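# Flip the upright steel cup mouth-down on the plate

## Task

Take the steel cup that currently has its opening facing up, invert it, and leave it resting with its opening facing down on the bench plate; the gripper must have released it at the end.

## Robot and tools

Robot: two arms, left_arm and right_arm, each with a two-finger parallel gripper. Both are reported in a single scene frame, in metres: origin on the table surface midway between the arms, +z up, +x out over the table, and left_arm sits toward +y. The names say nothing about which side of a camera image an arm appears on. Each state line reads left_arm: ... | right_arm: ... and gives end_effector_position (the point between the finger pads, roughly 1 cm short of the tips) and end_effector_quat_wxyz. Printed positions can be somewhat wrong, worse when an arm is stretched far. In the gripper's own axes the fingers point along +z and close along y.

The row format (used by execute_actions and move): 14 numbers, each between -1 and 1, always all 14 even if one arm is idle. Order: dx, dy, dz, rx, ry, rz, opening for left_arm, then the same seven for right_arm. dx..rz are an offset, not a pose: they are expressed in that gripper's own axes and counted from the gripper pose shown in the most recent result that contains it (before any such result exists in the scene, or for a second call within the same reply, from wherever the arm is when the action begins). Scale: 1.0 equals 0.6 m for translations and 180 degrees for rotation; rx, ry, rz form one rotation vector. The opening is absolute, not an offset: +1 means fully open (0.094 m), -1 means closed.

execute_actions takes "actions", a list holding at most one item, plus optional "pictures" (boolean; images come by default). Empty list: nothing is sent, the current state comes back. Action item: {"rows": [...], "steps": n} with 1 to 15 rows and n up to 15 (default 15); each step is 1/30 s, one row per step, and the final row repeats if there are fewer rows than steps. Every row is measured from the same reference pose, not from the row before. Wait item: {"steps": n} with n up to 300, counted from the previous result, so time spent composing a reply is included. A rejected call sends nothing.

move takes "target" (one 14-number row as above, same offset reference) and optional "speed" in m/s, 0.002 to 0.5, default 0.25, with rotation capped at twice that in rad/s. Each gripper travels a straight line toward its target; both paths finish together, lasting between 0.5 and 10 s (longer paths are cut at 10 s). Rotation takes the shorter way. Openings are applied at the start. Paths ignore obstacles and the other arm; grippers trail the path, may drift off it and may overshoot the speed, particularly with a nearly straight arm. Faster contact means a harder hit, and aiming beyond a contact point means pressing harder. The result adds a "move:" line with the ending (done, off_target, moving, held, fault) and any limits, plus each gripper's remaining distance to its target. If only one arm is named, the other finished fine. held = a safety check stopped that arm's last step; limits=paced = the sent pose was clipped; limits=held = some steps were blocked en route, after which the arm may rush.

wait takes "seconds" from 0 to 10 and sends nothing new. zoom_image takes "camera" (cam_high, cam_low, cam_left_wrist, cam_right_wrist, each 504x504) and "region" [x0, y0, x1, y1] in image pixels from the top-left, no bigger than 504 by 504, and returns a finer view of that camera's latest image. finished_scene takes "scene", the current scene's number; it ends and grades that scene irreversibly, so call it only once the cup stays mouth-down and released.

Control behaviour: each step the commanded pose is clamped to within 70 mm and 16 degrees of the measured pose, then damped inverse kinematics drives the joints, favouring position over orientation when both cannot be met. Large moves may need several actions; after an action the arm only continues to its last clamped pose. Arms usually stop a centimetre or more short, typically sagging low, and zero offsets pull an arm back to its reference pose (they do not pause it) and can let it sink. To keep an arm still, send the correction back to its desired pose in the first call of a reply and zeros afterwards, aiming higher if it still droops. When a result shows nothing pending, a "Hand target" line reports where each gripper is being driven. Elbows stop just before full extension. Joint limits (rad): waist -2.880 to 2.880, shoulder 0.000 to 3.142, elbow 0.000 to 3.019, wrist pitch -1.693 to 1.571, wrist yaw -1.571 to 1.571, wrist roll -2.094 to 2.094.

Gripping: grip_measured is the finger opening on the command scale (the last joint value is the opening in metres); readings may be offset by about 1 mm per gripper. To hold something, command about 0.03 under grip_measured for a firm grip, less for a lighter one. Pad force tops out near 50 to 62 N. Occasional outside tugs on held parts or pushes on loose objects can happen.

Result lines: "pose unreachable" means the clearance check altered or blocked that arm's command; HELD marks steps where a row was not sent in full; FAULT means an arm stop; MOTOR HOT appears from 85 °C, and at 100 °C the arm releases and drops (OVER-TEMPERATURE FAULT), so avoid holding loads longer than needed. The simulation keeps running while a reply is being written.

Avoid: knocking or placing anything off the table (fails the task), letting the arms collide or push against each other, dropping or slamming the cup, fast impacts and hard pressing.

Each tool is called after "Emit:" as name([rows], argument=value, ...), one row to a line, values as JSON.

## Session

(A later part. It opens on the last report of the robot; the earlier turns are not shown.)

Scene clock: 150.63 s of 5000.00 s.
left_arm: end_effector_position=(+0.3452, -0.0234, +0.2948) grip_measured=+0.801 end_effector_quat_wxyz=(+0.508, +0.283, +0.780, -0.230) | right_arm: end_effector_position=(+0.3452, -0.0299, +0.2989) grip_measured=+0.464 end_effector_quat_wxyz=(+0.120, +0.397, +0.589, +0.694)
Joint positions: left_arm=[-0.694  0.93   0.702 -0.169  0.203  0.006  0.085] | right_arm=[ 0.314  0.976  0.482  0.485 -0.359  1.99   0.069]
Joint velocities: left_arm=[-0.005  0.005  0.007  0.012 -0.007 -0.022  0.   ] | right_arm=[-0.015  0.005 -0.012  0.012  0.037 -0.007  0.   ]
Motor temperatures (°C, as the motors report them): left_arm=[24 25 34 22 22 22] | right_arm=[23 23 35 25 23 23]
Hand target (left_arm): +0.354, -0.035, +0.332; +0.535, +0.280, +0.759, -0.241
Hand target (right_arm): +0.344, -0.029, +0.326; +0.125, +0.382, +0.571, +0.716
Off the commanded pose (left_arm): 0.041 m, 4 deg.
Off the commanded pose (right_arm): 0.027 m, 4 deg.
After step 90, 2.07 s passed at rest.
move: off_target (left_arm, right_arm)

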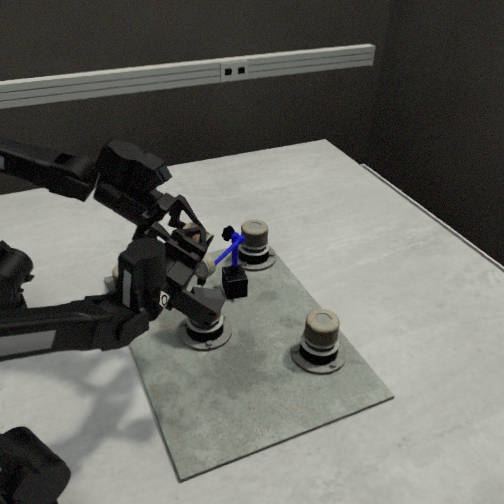

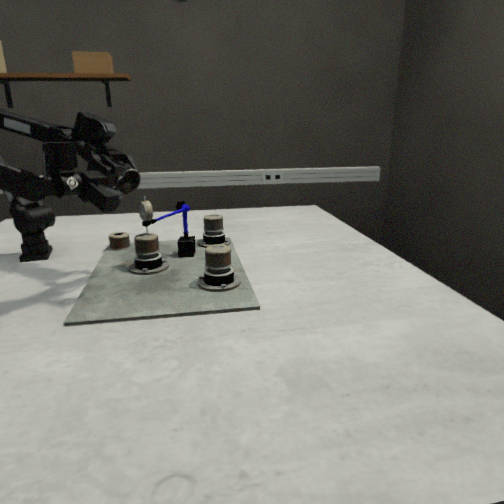

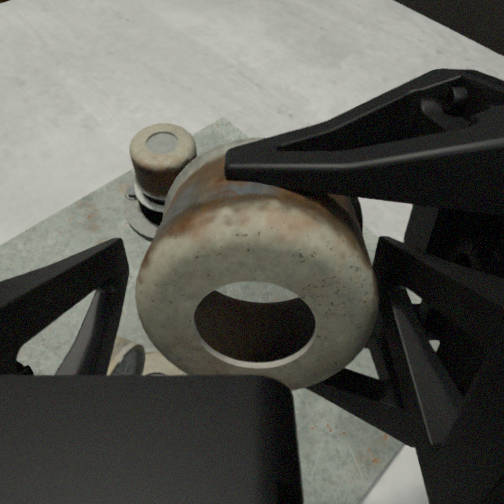

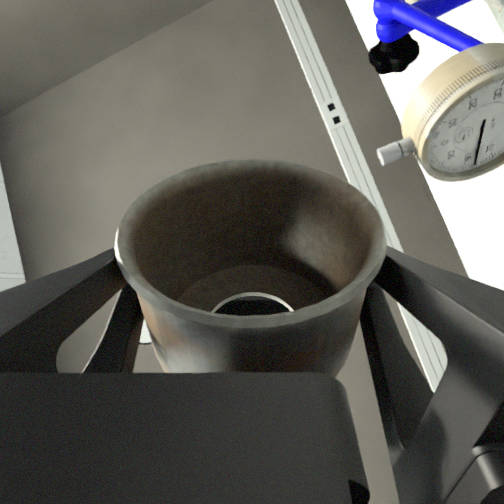

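Emit:
execute_actions([
  {"rows":[[-0.055,0,0.003,0,-0.022,0,0.8,0.018,0.042,0,-0.02,0.007,0,0.425],[-0.055,0,0.003,0,-0.022,0,0.8,0.018,0.042,0,-0.02,0.007,0,0.425],[-0.055,0,0.003,0,-0.022,0,0.72,0.018,0.042,0,-0.02,0.007,0,0.425],[-0.055,0,0.003,0,-0.022,0,0.66,0.018,0.042,0,-0.02,0.007,0,0.425],[-0.055,0,0.003,0,-0.022,0,0.61,0.018,0.042,0,-0.02,0.007,0,0.425],[-0.055,0,0.003,0,-0.022,0,0.57,0.018,0.042,0,-0.02,0.007,0,0.425],[-0.055,0,0.003,0,-0.022,0,0.53,0.018,0.042,0,-0.02,0.007,0,0.425],[-0.055,0,0.003,0,-0.022,0,0.5,0.018,0.042,0,-0.02,0.007,0,0.425],[-0.055,0,0.003,0,-0.022,0,0.48,0.018,0.042,0,-0.02,0.007,0,0.425],[-0.055,0,0.003,0,-0.022,0,0.45,0.018,0.042,0,-0.02,0.007,0,0.425],[-0.055,0,0.003,0,-0.022,0,0.43,0.018,0.042,0,-0.02,0.007,0,0.425]],"steps":15},
])

Scene clock: 160.03 s of 5000.00 s.
left_arm: end_effector_position=(+0.3450, -0.0257, +0.2973) grip_measured=+0.475 end_effector_quat_wxyz=(+0.511, +0.283, +0.777, -0.236) | right_arm: end_effector_position=(+0.3457, -0.0304, +0.2994) grip_measured=+0.464 end_effector_quat_wxyz=(+0.120, +0.399, +0.587, +0.694)
Joint positions: left_arm=[-0.696  0.931  0.702 -0.157  0.209  0.     0.069] | right_arm=[ 0.314  0.976  0.482  0.487 -0.355  1.995  0.069]
Joint velocities: left_arm=[-0.005 -0.015 -0.027 -0.007 -0.007  0.007 -0.001] | right_arm=[ 0.005 -0.005 -0.002 -0.002  0.007 -0.037  0.   ]
Motor temperatures (°C, as the motors report them): left_arm=[24 25 35 22 22 22] | right_arm=[23 23 35 25 23 23]
Hand target (left_arm): +0.355, -0.031, +0.325; +0.534, +0.275, +0.762, -0.241
Hand target (right_arm): +0.345, -0.030, +0.326; +0.125, +0.385, +0.569, +0.716
Off the commanded pose (left_arm): 0.030 m, 3 deg.
Off the commanded pose (right_arm): 0.027 m, 4 deg.
Steps of this call (steps 1 to 90: nothing new was sent; then 5.90 s passed at rest; steps 91 to 105: all 15 steps of this action). Readings (end_effector_position):
91: left_arm (+0.3454, -0.0235, +0.2950) | right_arm (+0.3454, -0.0301, +0.2990)
92: left_arm (+0.3456, -0.0237, +0.2957) | right_arm (+0.3456, -0.0303, +0.2990)
94: left_arm (+0.3461, -0.0240, +0.2969) | right_arm (+0.3457, -0.0303, +0.2992)
98: left_arm (+0.3449, -0.0255, +0.2973) | right_arm (+0.3457, -0.0304, +0.2993)
105: the state above

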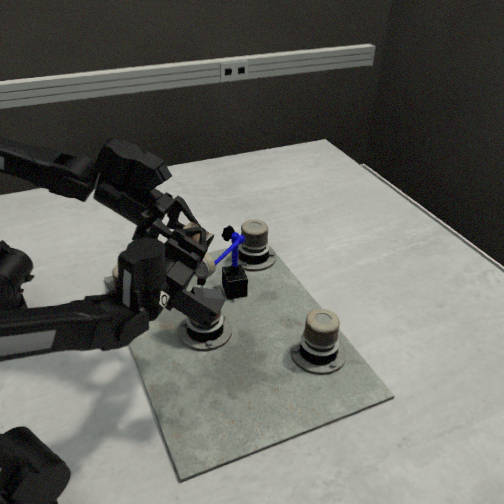

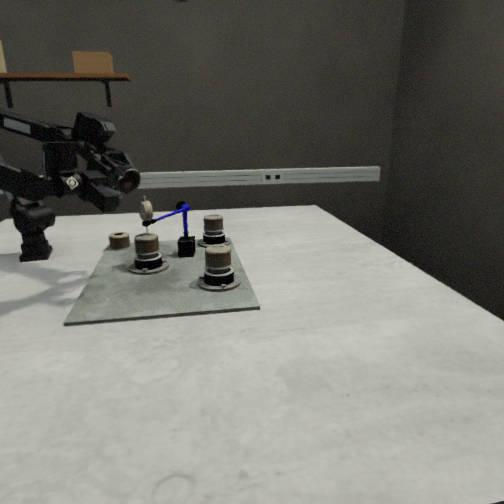

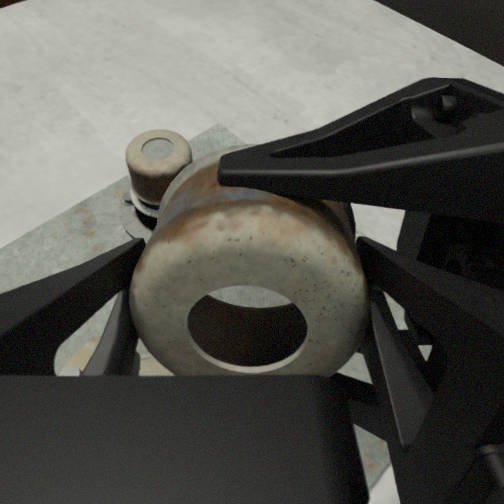

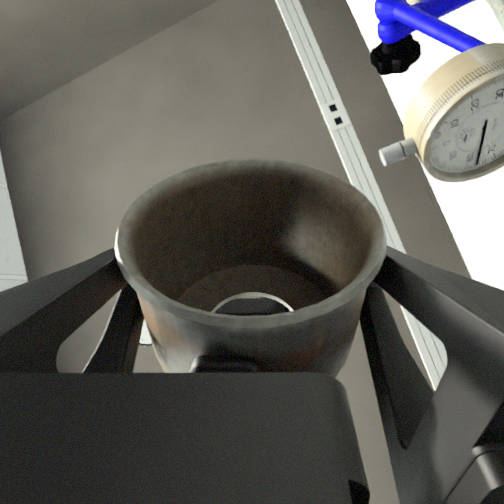

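Emit:
execute_actions([
  {"rows":[[-0.075,0,0,0,-0.025,0,0.435,0.004,0.008,0,-0.005,0.002,0,1]],"steps":15},
], pictures=false)

Emit:
move(target=[-0.075,0,0,0,-0.025,0,0.435,0,-0.01,-0.15,0,0,0,1], speed=0.1)

Scene clock: 168.33 s of 5000.00 s.
left_arm: end_effector_position=(+0.3460, -0.0263, +0.2946) grip_measured=+0.475 end_effector_quat_wxyz=(+0.507, +0.280, +0.780, -0.237) | right_arm: end_effector_position=(+0.3457, -0.0304, +0.2995) grip_measured=+1.000 end_effector_quat_wxyz=(+0.120, +0.399, +0.587, +0.695)
Joint positions: left_arm=[-0.696  0.938  0.703 -0.157  0.209 -0.008  0.069] | right_arm=[ 0.314  0.976  0.482  0.487 -0.355  1.995  0.094]
Joint velocities: left_arm=[ 0.005 -0.005 -0.017 -0.007 -0.037 -0.007 -0.   ] | right_arm=[ 0.005 -0.005 -0.017  0.007  0.051  0.022  0.   ]
Motor temperatures (°C, as the motors report them): left_arm=[24 25 34 22 22 22] | right_arm=[23 23 35 25 23 23]
Hand target (left_arm): +0.356, -0.033, +0.339; +0.541, +0.273, +0.756, -0.248
Hand target (right_arm): +0.346, -0.030, +0.305; +0.121, +0.396, +0.582, +0.700
Off the commanded pose (left_arm): 0.047 m, 5 deg.
Off the commanded pose (right_arm): 0.005 m, 1 deg.
Steps of this call (steps 1 to 90: nothing new was sent; then 4.80 s passed at rest; steps 91 to 105: all 15 steps of this action). Readings (end_effector_position):
91: left_arm (+0.3450, -0.0257, +0.2975) | right_arm (+0.3457, -0.0304, +0.2994)
92: left_arm (+0.3451, -0.0258, +0.2972) | right_arm (+0.3457, -0.0304, +0.2994)
94: left_arm (+0.3455, -0.0260, +0.2959) | right_arm (+0.3457, -0.0304, +0.2995)
98: left_arm (+0.3460, -0.0263, +0.2946) | right_arm (+0.3457, -0.0304, +0.2995)
105: the state above

Scene clock: 169.83 s of 5000.00 s.
left_arm: end_effector_position=(+0.3438, -0.0251, +0.2853) grip_measured=+0.475 end_effector_quat_wxyz=(+0.500, +0.278, +0.785, -0.238) | right_arm: end_effector_position=(+0.2817, -0.0905, +0.3026) grip_measured=+1.000 end_effector_quat_wxyz=(+0.121, +0.393, +0.585, +0.699)
Joint positions: left_arm=[-0.696  0.939  0.688 -0.157  0.209 -0.015  0.069] | right_arm=[ 0.174  0.622  0.342  0.289 -0.498  1.995  0.094]
Joint velocities: left_arm=[-0.005 -0.005 -0.002 -0.007 -0.007 -0.037  0.001] | right_arm=[ 0.015 -0.005 -0.012 -0.007 -0.007  0.066  0.   ]
Motor temperatures (°C, as the motors report them): left_arm=[24 25 34 22 22 22] | right_arm=[23 23 35 25 23 23]
Hand target (left_arm): +0.357, -0.033, +0.336; +0.537, +0.271, +0.759, -0.249
Hand target (right_arm): +0.281, -0.093, +0.295; +0.121, +0.398, +0.587, +0.694
Off the commanded pose (left_arm): 0.055 m, 5 deg.
Off the commanded pose (right_arm): 0.009 m, 1 deg.
move: off_target (left_arm)

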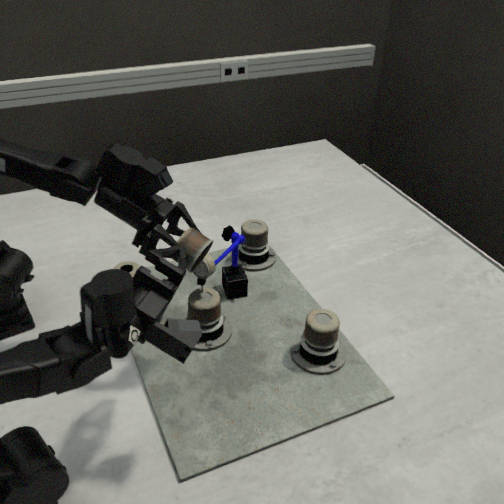

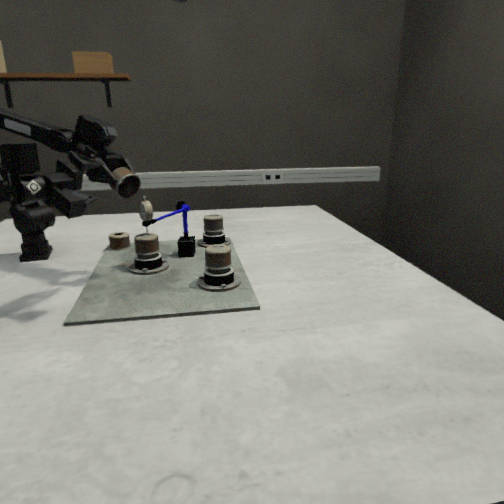

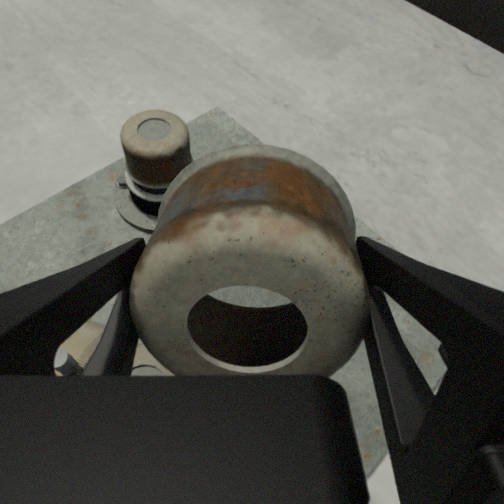

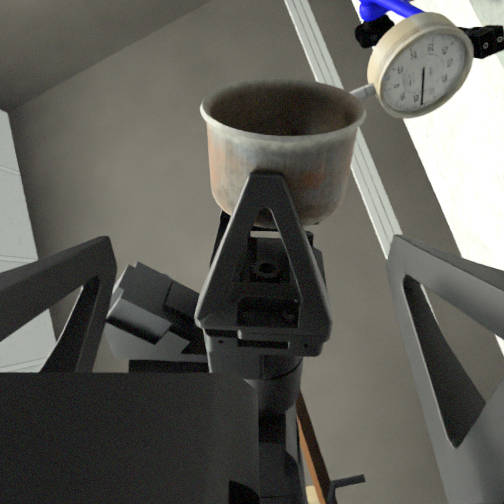

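Emit:
move(target=[-0.028,-0.039,-0.052,-0.036,0.342,0,0.435,-0.367,0.202,-0.316,-0.137,-0.304,0,1], speed=0.25)

Scene clock: 188.30 s of 5000.00 s.
left_arm: end_effector_position=(+0.3074, -0.0148, +0.2877) grip_measured=+0.475 end_effector_quat_wxyz=(+0.020, +0.332, +0.943, -0.004) | right_arm: end_effector_position=(+0.3216, -0.3921, +0.2868) grip_measured=+1.000 end_effector_quat_wxyz=(+0.436, +0.651, +0.317, +0.535)
Joint positions: left_arm=[-0.812  1.389  1.437 -1.578 -0.006  0.005  0.069] | right_arm=[-0.552  0.624  0.337  0.238 -0.186  1.995  0.094]
Joint velocities: left_arm=[-0.005 -0.005 -0.002  0.002  0.007 -0.007 -0.   ] | right_arm=[ 0.005 -0.015  0.012  0.012  0.051  0.022  0.   ]
Motor temperatures (°C, as the motors report them): left_arm=[24 25 36 22 22 22] | right_arm=[23 23 35 25 23 23]
Hand target (left_arm): +0.313, -0.025, +0.315; +0.046, +0.332, +0.942, -0.012
Hand target (right_arm): +0.327, -0.398, +0.327; +0.457, +0.628, +0.306, +0.550
Off the commanded pose (left_arm): 0.030 m, 3 deg.
Off the commanded pose (right_arm): 0.038 m, 3 deg.
After step 90, 12.90 s passed at rest.
move: off_target (left_arm, right_arm)

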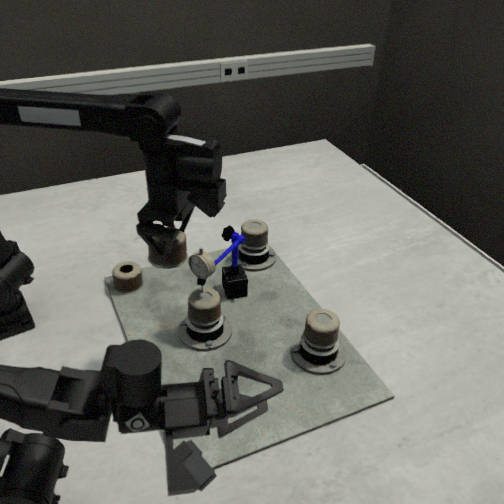

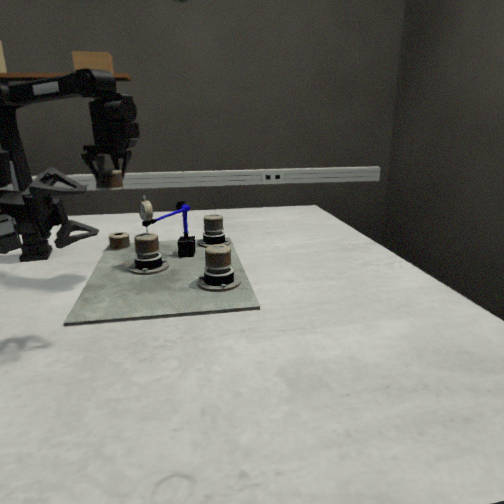

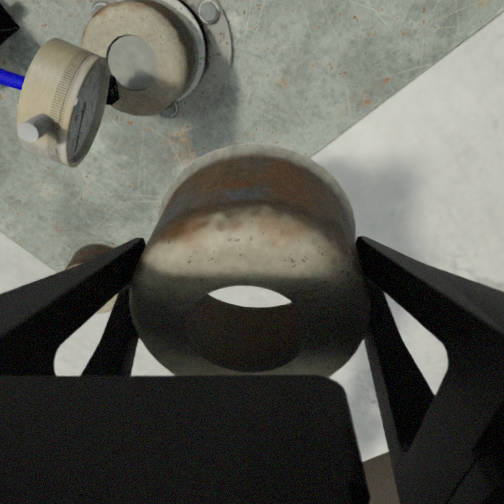

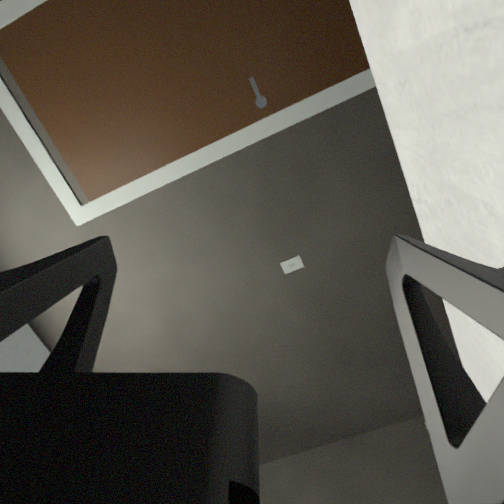

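Emit:
move(target=[-0.17,-0.133,0.33,0,-0.012,0,0.435,0.02,0.05,0,0,0,0,1], speed=0.2)

Emit:
zoom_image(camera="cam_low", region=[50, 200, 210, 320])

Scene clock: 204.20 s of 5000.00 s.
left_arm: end_effector_position=(+0.3317, -0.1327, +0.0783) grip_measured=+0.475 end_effector_quat_wxyz=(+0.014, +0.334, +0.942, +0.001) | right_arm: end_effector_position=(+0.3167, -0.3896, +0.2780) grip_measured=+1.000 end_effector_quat_wxyz=(+0.418, +0.672, +0.323, +0.520)
Joint positions: left_arm=[-0.967  1.761  1.313 -1.1   -0.015 -0.145  0.069] | right_arm=[-0.552  0.593  0.347  0.133 -0.187  1.995  0.094]
Joint velocities: left_arm=[-0.005 -0.015 -0.007 -0.012 -0.022  0.022 -0.   ] | right_arm=[-0.005  0.005 -0.012 -0.007  0.022 -0.037  0.   ]
Motor temperatures (°C, as the motors report them): left_arm=[24 25 35 22 22 22] | right_arm=[23 23 39 25 23 23]
Hand target (left_arm): +0.339, -0.145, +0.095; +0.038, +0.332, +0.943, -0.010
Hand target (right_arm): +0.321, -0.393, +0.318; +0.436, +0.651, +0.317, +0.535
Off the commanded pose (left_arm): 0.023 m, 3 deg.
Off the commanded pose (right_arm): 0.042 m, 4 deg.
After step 90, 11.30 s passed at rest.
move: off_target (left_arm, right_arm)

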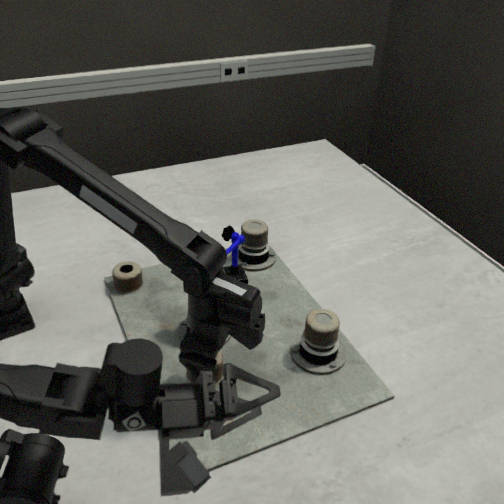

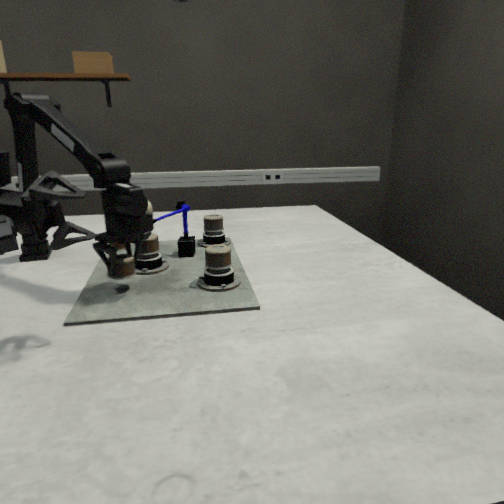

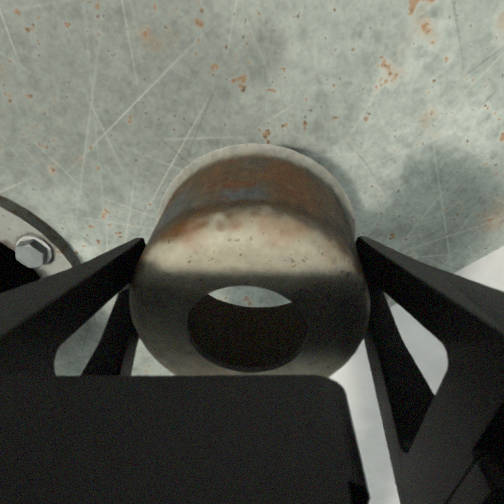

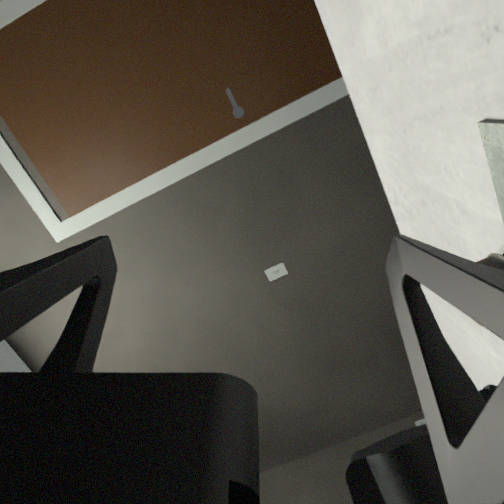

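Region (50, 200, 210, 320) of cam_low's 504x504 image, scaled by 3.150, with more detail than that image has; it fills the top 378 rows of this view, and the rest is white.

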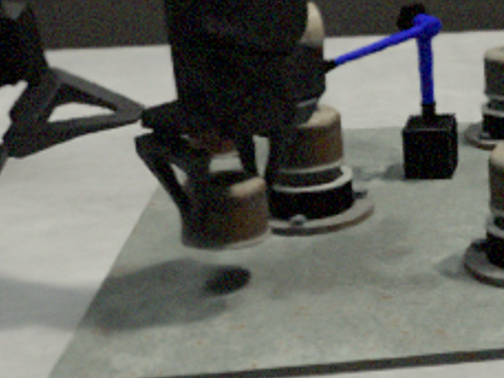

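Emit:
move(target=[-0.035,-0.035,0.045,0,-0.015,0,0.435,0.02,0.06,0,0,0,0,1], speed=0.03)

Emit:
zoom_image(camera="cam_low", region=[50, 200, 210, 320])

Scene clock: 214.77 s of 5000.00 s.
left_arm: end_effector_position=(+0.3295, -0.1484, +0.0452) grip_measured=+0.475 end_effector_quat_wxyz=(+0.019, +0.334, +0.942, +0.001) | right_arm: end_effector_position=(+0.3146, -0.3891, +0.2754) grip_measured=+1.000 end_effector_quat_wxyz=(+0.398, +0.691, +0.329, +0.506)
Joint positions: left_arm=[-0.992  1.819  1.299 -1.018 -0.02  -0.171  0.069] | right_arm=[-0.559  0.58   0.377  0.028 -0.2    1.995  0.094]
Joint velocities: left_arm=[-0.015 -0.005 -0.027 -0.007  0.022 -0.037 -0.   ] | right_arm=[-0.005 -0.015 -0.012  0.007 -0.007 -0.037  0.   ]
Motor temperatures (°C, as the motors report them): left_arm=[24 25 34 22 22 22] | right_arm=[23 23 40 25 23 23]
Hand target (left_arm): +0.334, -0.162, +0.052; +0.036, +0.334, +0.942, -0.007
Hand target (right_arm): +0.318, -0.394, +0.315; +0.418, +0.672, +0.323, +0.519
Off the commanded pose (left_arm): 0.017 m, 2 deg.
Off the commanded pose (right_arm): 0.041 m, 4 deg.
After step 90, 5.90 s passed at rest.
move: off_target (left_arm, right_arm)

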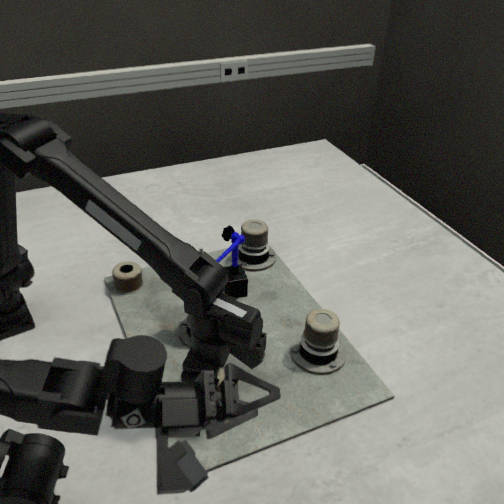

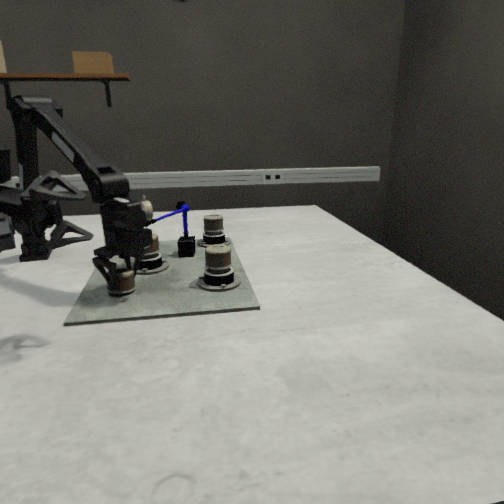

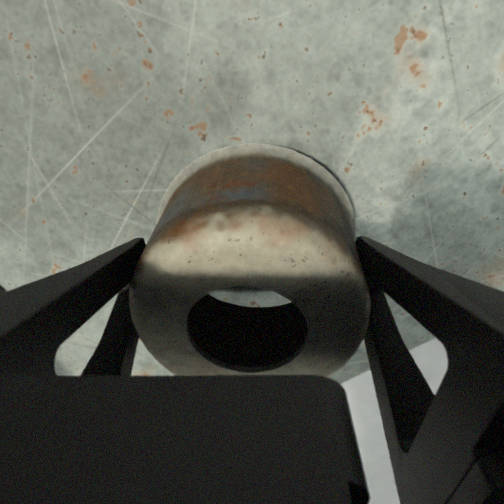

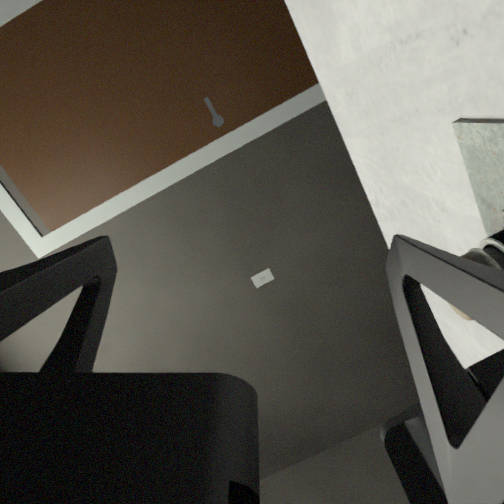

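Region (50, 200, 210, 320) of cam_low's 504x504 image, scaled by 3.150, with more detail than that image has; it fills the top 378 rows of this view, and the rest is white.

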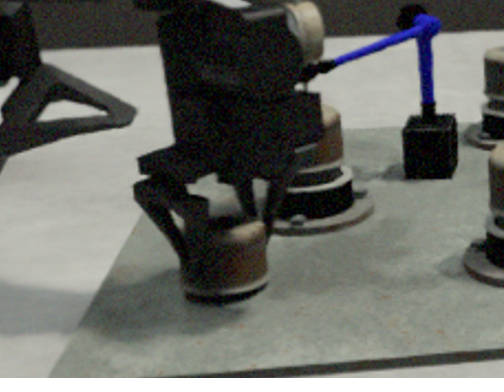

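About 5 mm left.

Emit:
move(target=[-0.02,-0.012,0.006,0,-0.011,0,0.435,0.02,0.06,0,0,0,0,1], speed=0.012)

Emit:
zoom_image(camera="cam_low", region=[50, 200, 210, 320])

Scene clock: 225.10 s of 5000.00 s.
left_arm: end_effector_position=(+0.3284, -0.1462, +0.0389) grip_measured=+0.475 end_effector_quat_wxyz=(+0.020, +0.332, +0.943, +0.002) | right_arm: end_effector_position=(+0.3135, -0.3892, +0.2727) grip_measured=+1.000 end_effector_quat_wxyz=(+0.378, +0.709, +0.334, +0.492)
Joint positions: left_arm=[-0.992  1.822  1.284 -1.    -0.023 -0.174  0.069] | right_arm=[-0.566  0.58   0.408 -0.063 -0.211  1.995  0.094]
Joint velocities: left_arm=[-0.024 -0.015 -0.002  0.017  0.022 -0.037  0.001] | right_arm=[-0.015 -0.015 -0.002  0.002  0.066 -0.051  0.   ]
Motor temperatures (°C, as the motors report them): left_arm=[24 25 33 22 22 22] | right_arm=[23 23 41 25 23 23]
Hand target (left_arm): +0.334, -0.161, +0.042; +0.035, +0.334, +0.942, -0.005
Hand target (right_arm): +0.318, -0.394, +0.312; +0.399, +0.691, +0.329, +0.506
Off the commanded pose (left_arm): 0.017 m, 2 deg.
Off the commanded pose (right_arm): 0.041 m, 3 deg.
After step 90, 3.90 s passed at rest.
move: off_target (left_arm, right_arm)

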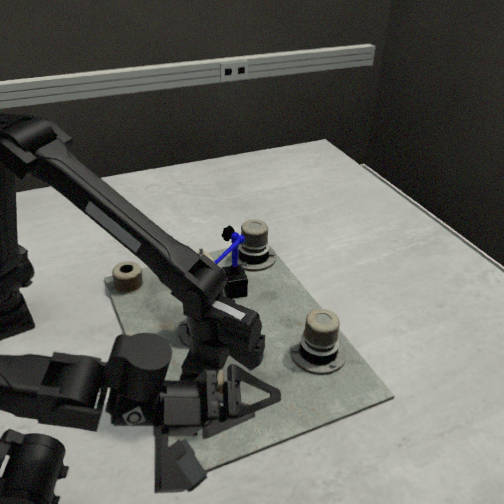

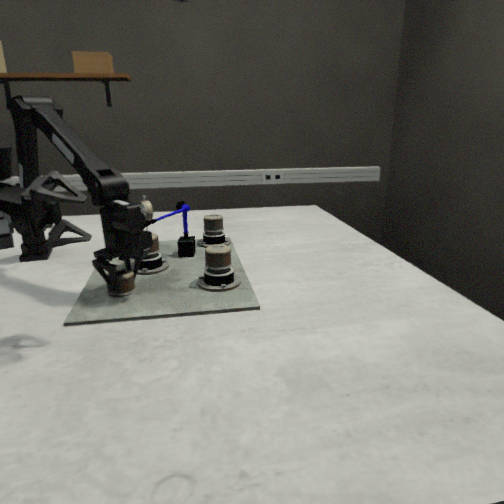

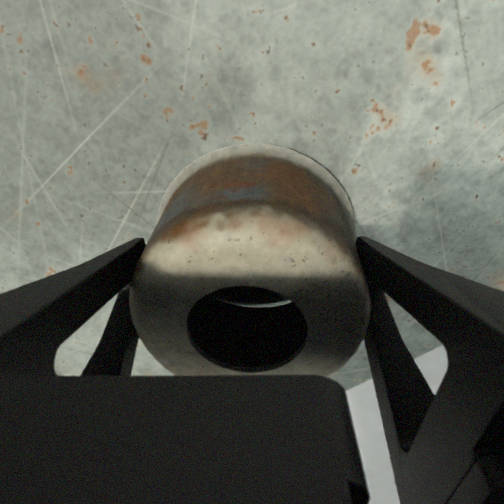

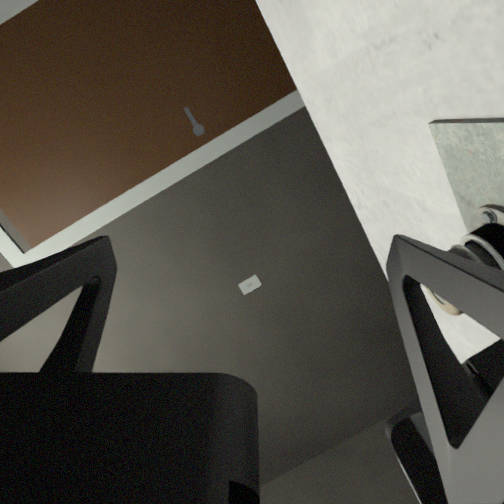

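Region (50, 200, 210, 320) of cam_low's 504x504 image, scaled by 3.150, with more detail than that image has; it fills the top 378 rows of this view, and the rest is white.

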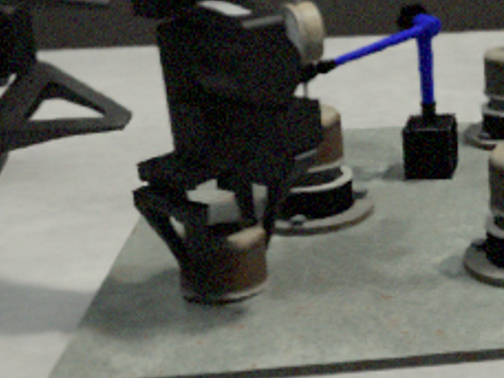

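Emit:
move(target=[-0.02,-0.012,0.0,0,-0.011,0,0.435,0.02,0.06,0,0,0,0,1], speed=0.012)

Emit:
execute_actions([
  {"rows":[[-0.015,-0.01,0,0,-0.008,0,0.5,0.02,0.06,0,0,0,0,1],[-0.015,-0.01,0,0,-0.008,0,0.55,0.02,0.06,0,0,0,0,1],[-0.015,-0.01,0,0,-0.008,0,0.6,0.02,0.06,0,0,0,0,1],[-0.015,-0.01,0,0,-0.008,0,0.8,0.02,0.06,0,0,0,0,1]],"steps":12},
], pictures=false)

Emit:
move(target=[-0.015,-0.01,-0.14,0,-0.01,0,0.85,0.02,0.06,0,0,0,0,1], speed=0.15)

Scene clock: 235.03 s of 5000.00 s.
left_arm: end_effector_position=(+0.3285, -0.1463, +0.0386) grip_measured=+0.475 end_effector_quat_wxyz=(+0.021, +0.330, +0.944, +0.004) | right_arm: end_effector_position=(+0.3125, -0.3893, +0.2739) grip_measured=+1.000 end_effector_quat_wxyz=(+0.362, +0.722, +0.338, +0.482)
Joint positions: left_arm=[-0.993  1.822  1.283 -0.998 -0.027 -0.179  0.069] | right_arm=[-0.573  0.582  0.441 -0.142 -0.223  1.995  0.094]
Joint velocities: left_arm=[ 0.005 -0.015 -0.027 -0.012 -0.007  0.022 -0.001] | right_arm=[ 0.005 -0.005  0.002  0.017  0.007 -0.007  0.   ]
Motor temperatures (°C, as the motors report them): left_arm=[24 26 32 22 22 22] | right_arm=[23 23 42 25 23 23]
Hand target (left_arm): +0.333, -0.159, +0.040; +0.036, +0.332, +0.943, -0.004
Hand target (right_arm): +0.319, -0.395, +0.309; +0.379, +0.709, +0.335, +0.492
Off the commanded pose (left_arm): 0.014 m, 2 deg.
Off the commanded pose (right_arm): 0.037 m, 3 deg.
After step 90, 3.50 s passed at rest.
move: off_target (left_arm, right_arm)

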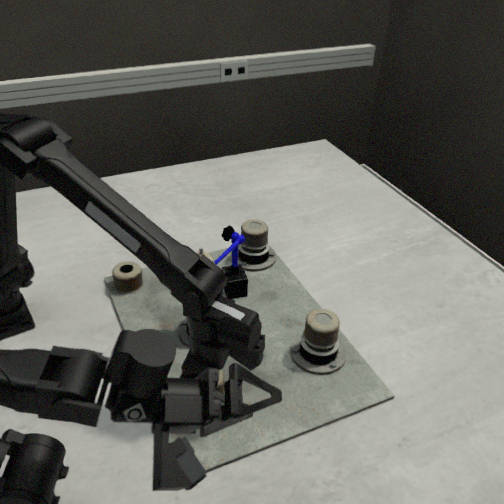

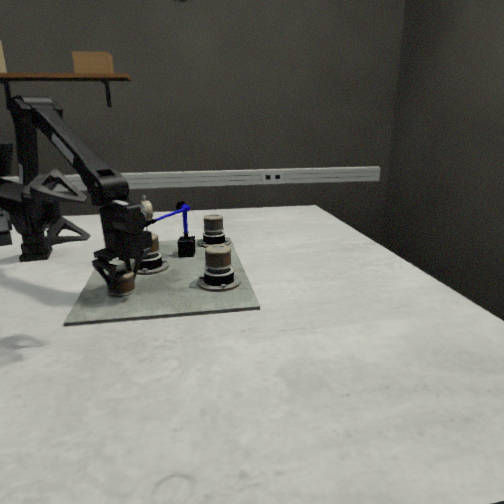

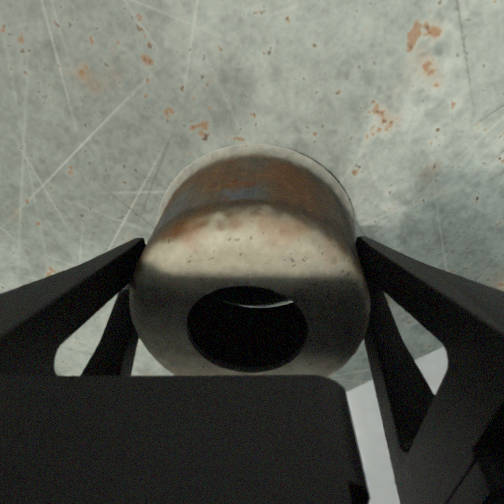

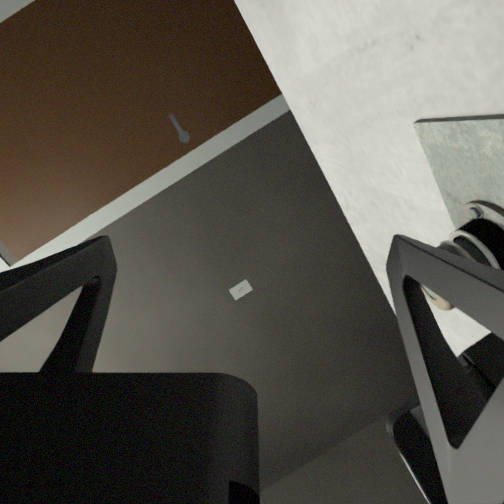

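Scene clock: 235.43 s of 5000.00 s.
left_arm: end_effector_position=(+0.3292, -0.1471, +0.0386) grip_measured=+0.798 end_effector_quat_wxyz=(+0.024, +0.330, +0.944, +0.003) | right_arm: end_effector_position=(+0.3135, -0.3906, +0.2761) grip_measured=+1.000 end_effector_quat_wxyz=(+0.346, +0.735, +0.341, +0.472)
Joint positions: left_arm=[-0.993  1.822  1.283 -0.994 -0.028 -0.18   0.084] | right_arm=[-0.581  0.596  0.478 -0.21  -0.235  1.995  0.094]
Joint velocities: left_arm=[ 0.005  0.015 -0.002 -0.002  0.037  0.007  0.   ] | right_arm=[-0.024 -0.015 -0.012 -0.002 -0.022 -0.037  0.   ]
Motor temperatures (°C, as the motors report them): left_arm=[24 26 32 22 22 22] | right_arm=[23 23 42 25 23 23]
Hand target (left_arm): +0.331, -0.157, +0.039; +0.033, +0.330, +0.943, -0.001
Hand target (right_arm): +0.320, -0.396, +0.309; +0.363, +0.722, +0.338, +0.482
Off the commanded pose (left_arm): 0.010 m, 1 deg.
Off the commanded pose (right_arm): 0.035 m, 3 deg.
Steps of this call (steps 1 to 12: all 12 steps of this action). Readings (end_effector_position):
1: left_arm (+0.3286, -0.1463, +0.0386) | right_arm (+0.3123, -0.3885, +0.2730)
2: left_arm (+0.3285, -0.1465, +0.0386) | right_arm (+0.3120, -0.3884, +0.2716)
4: left_arm (+0.3289, -0.1469, +0.0386) | right_arm (+0.3124, -0.3895, +0.2723)
8: left_arm (+0.3292, -0.1471, +0.0386) | right_arm (+0.3135, -0.3906, +0.2761)
12: the state above

Scene clock: 236.67 s of 5000.00 s.
left_arm: end_effector_position=(+0.3256, -0.1432, +0.1031) grip_measured=+0.848 end_effector_quat_wxyz=(+0.022, +0.330, +0.944, +0.005) | right_arm: end_effector_position=(+0.3161, -0.3924, +0.2792) grip_measured=+1.000 end_effector_quat_wxyz=(+0.331, +0.748, +0.344, +0.462)
Joint positions: left_arm=[-0.994  1.737  1.351 -1.152 -0.031 -0.182  0.087] | right_arm=[-0.587  0.619  0.518 -0.273 -0.245  1.995  0.094]
Joint velocities: left_arm=[-0.005  0.005 -0.017  0.002 -0.007  0.007  0.   ] | right_arm=[-0.005  0.005  0.002 -0.012 -0.022  0.007  0.   ]
Motor temperatures (°C, as the motors report them): left_arm=[24 26 32 22 22 22] | right_arm=[23 23 42 25 23 23]
Hand target (left_arm): +0.329, -0.156, +0.123; +0.038, +0.330, +0.943, -0.003
Hand target (right_arm): +0.322, -0.398, +0.311; +0.347, +0.735, +0.341, +0.472
Off the commanded pose (left_arm): 0.024 m, 2 deg.
Off the commanded pose (right_arm): 0.034 m, 3 deg.
move: off_target (left_arm, right_arm)

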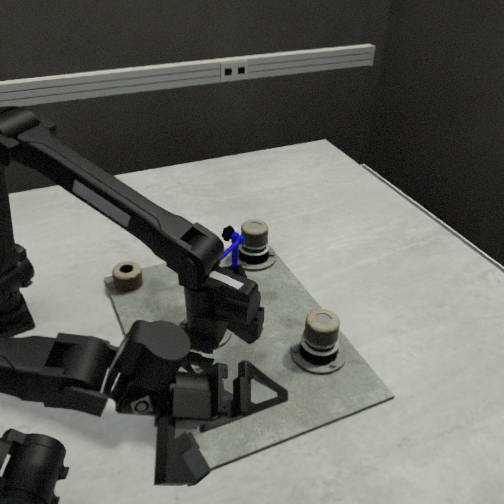

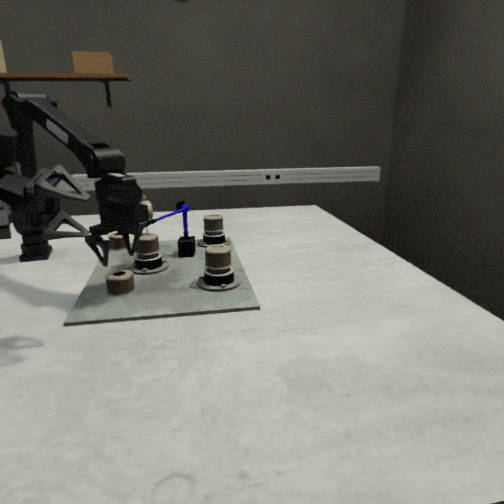

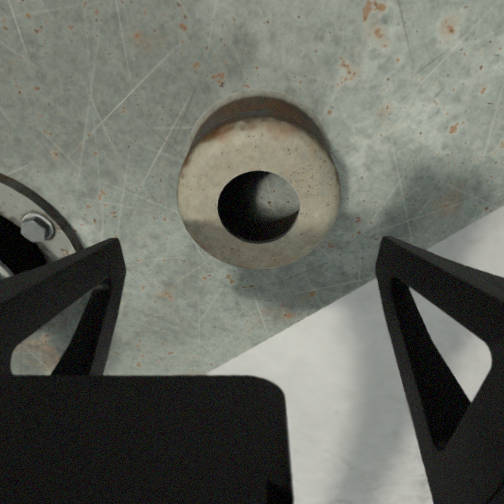

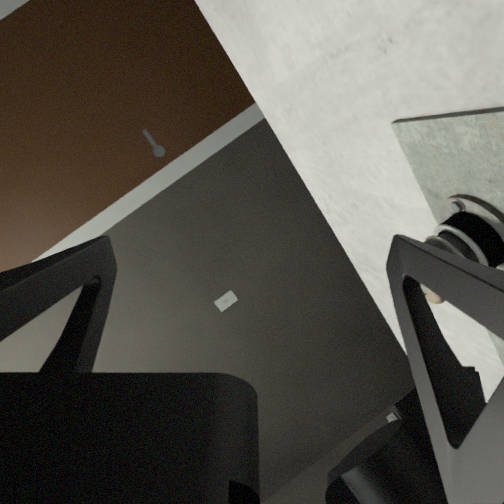

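Emit:
finished_scene(scene=2)

The scene is finished: the task was done.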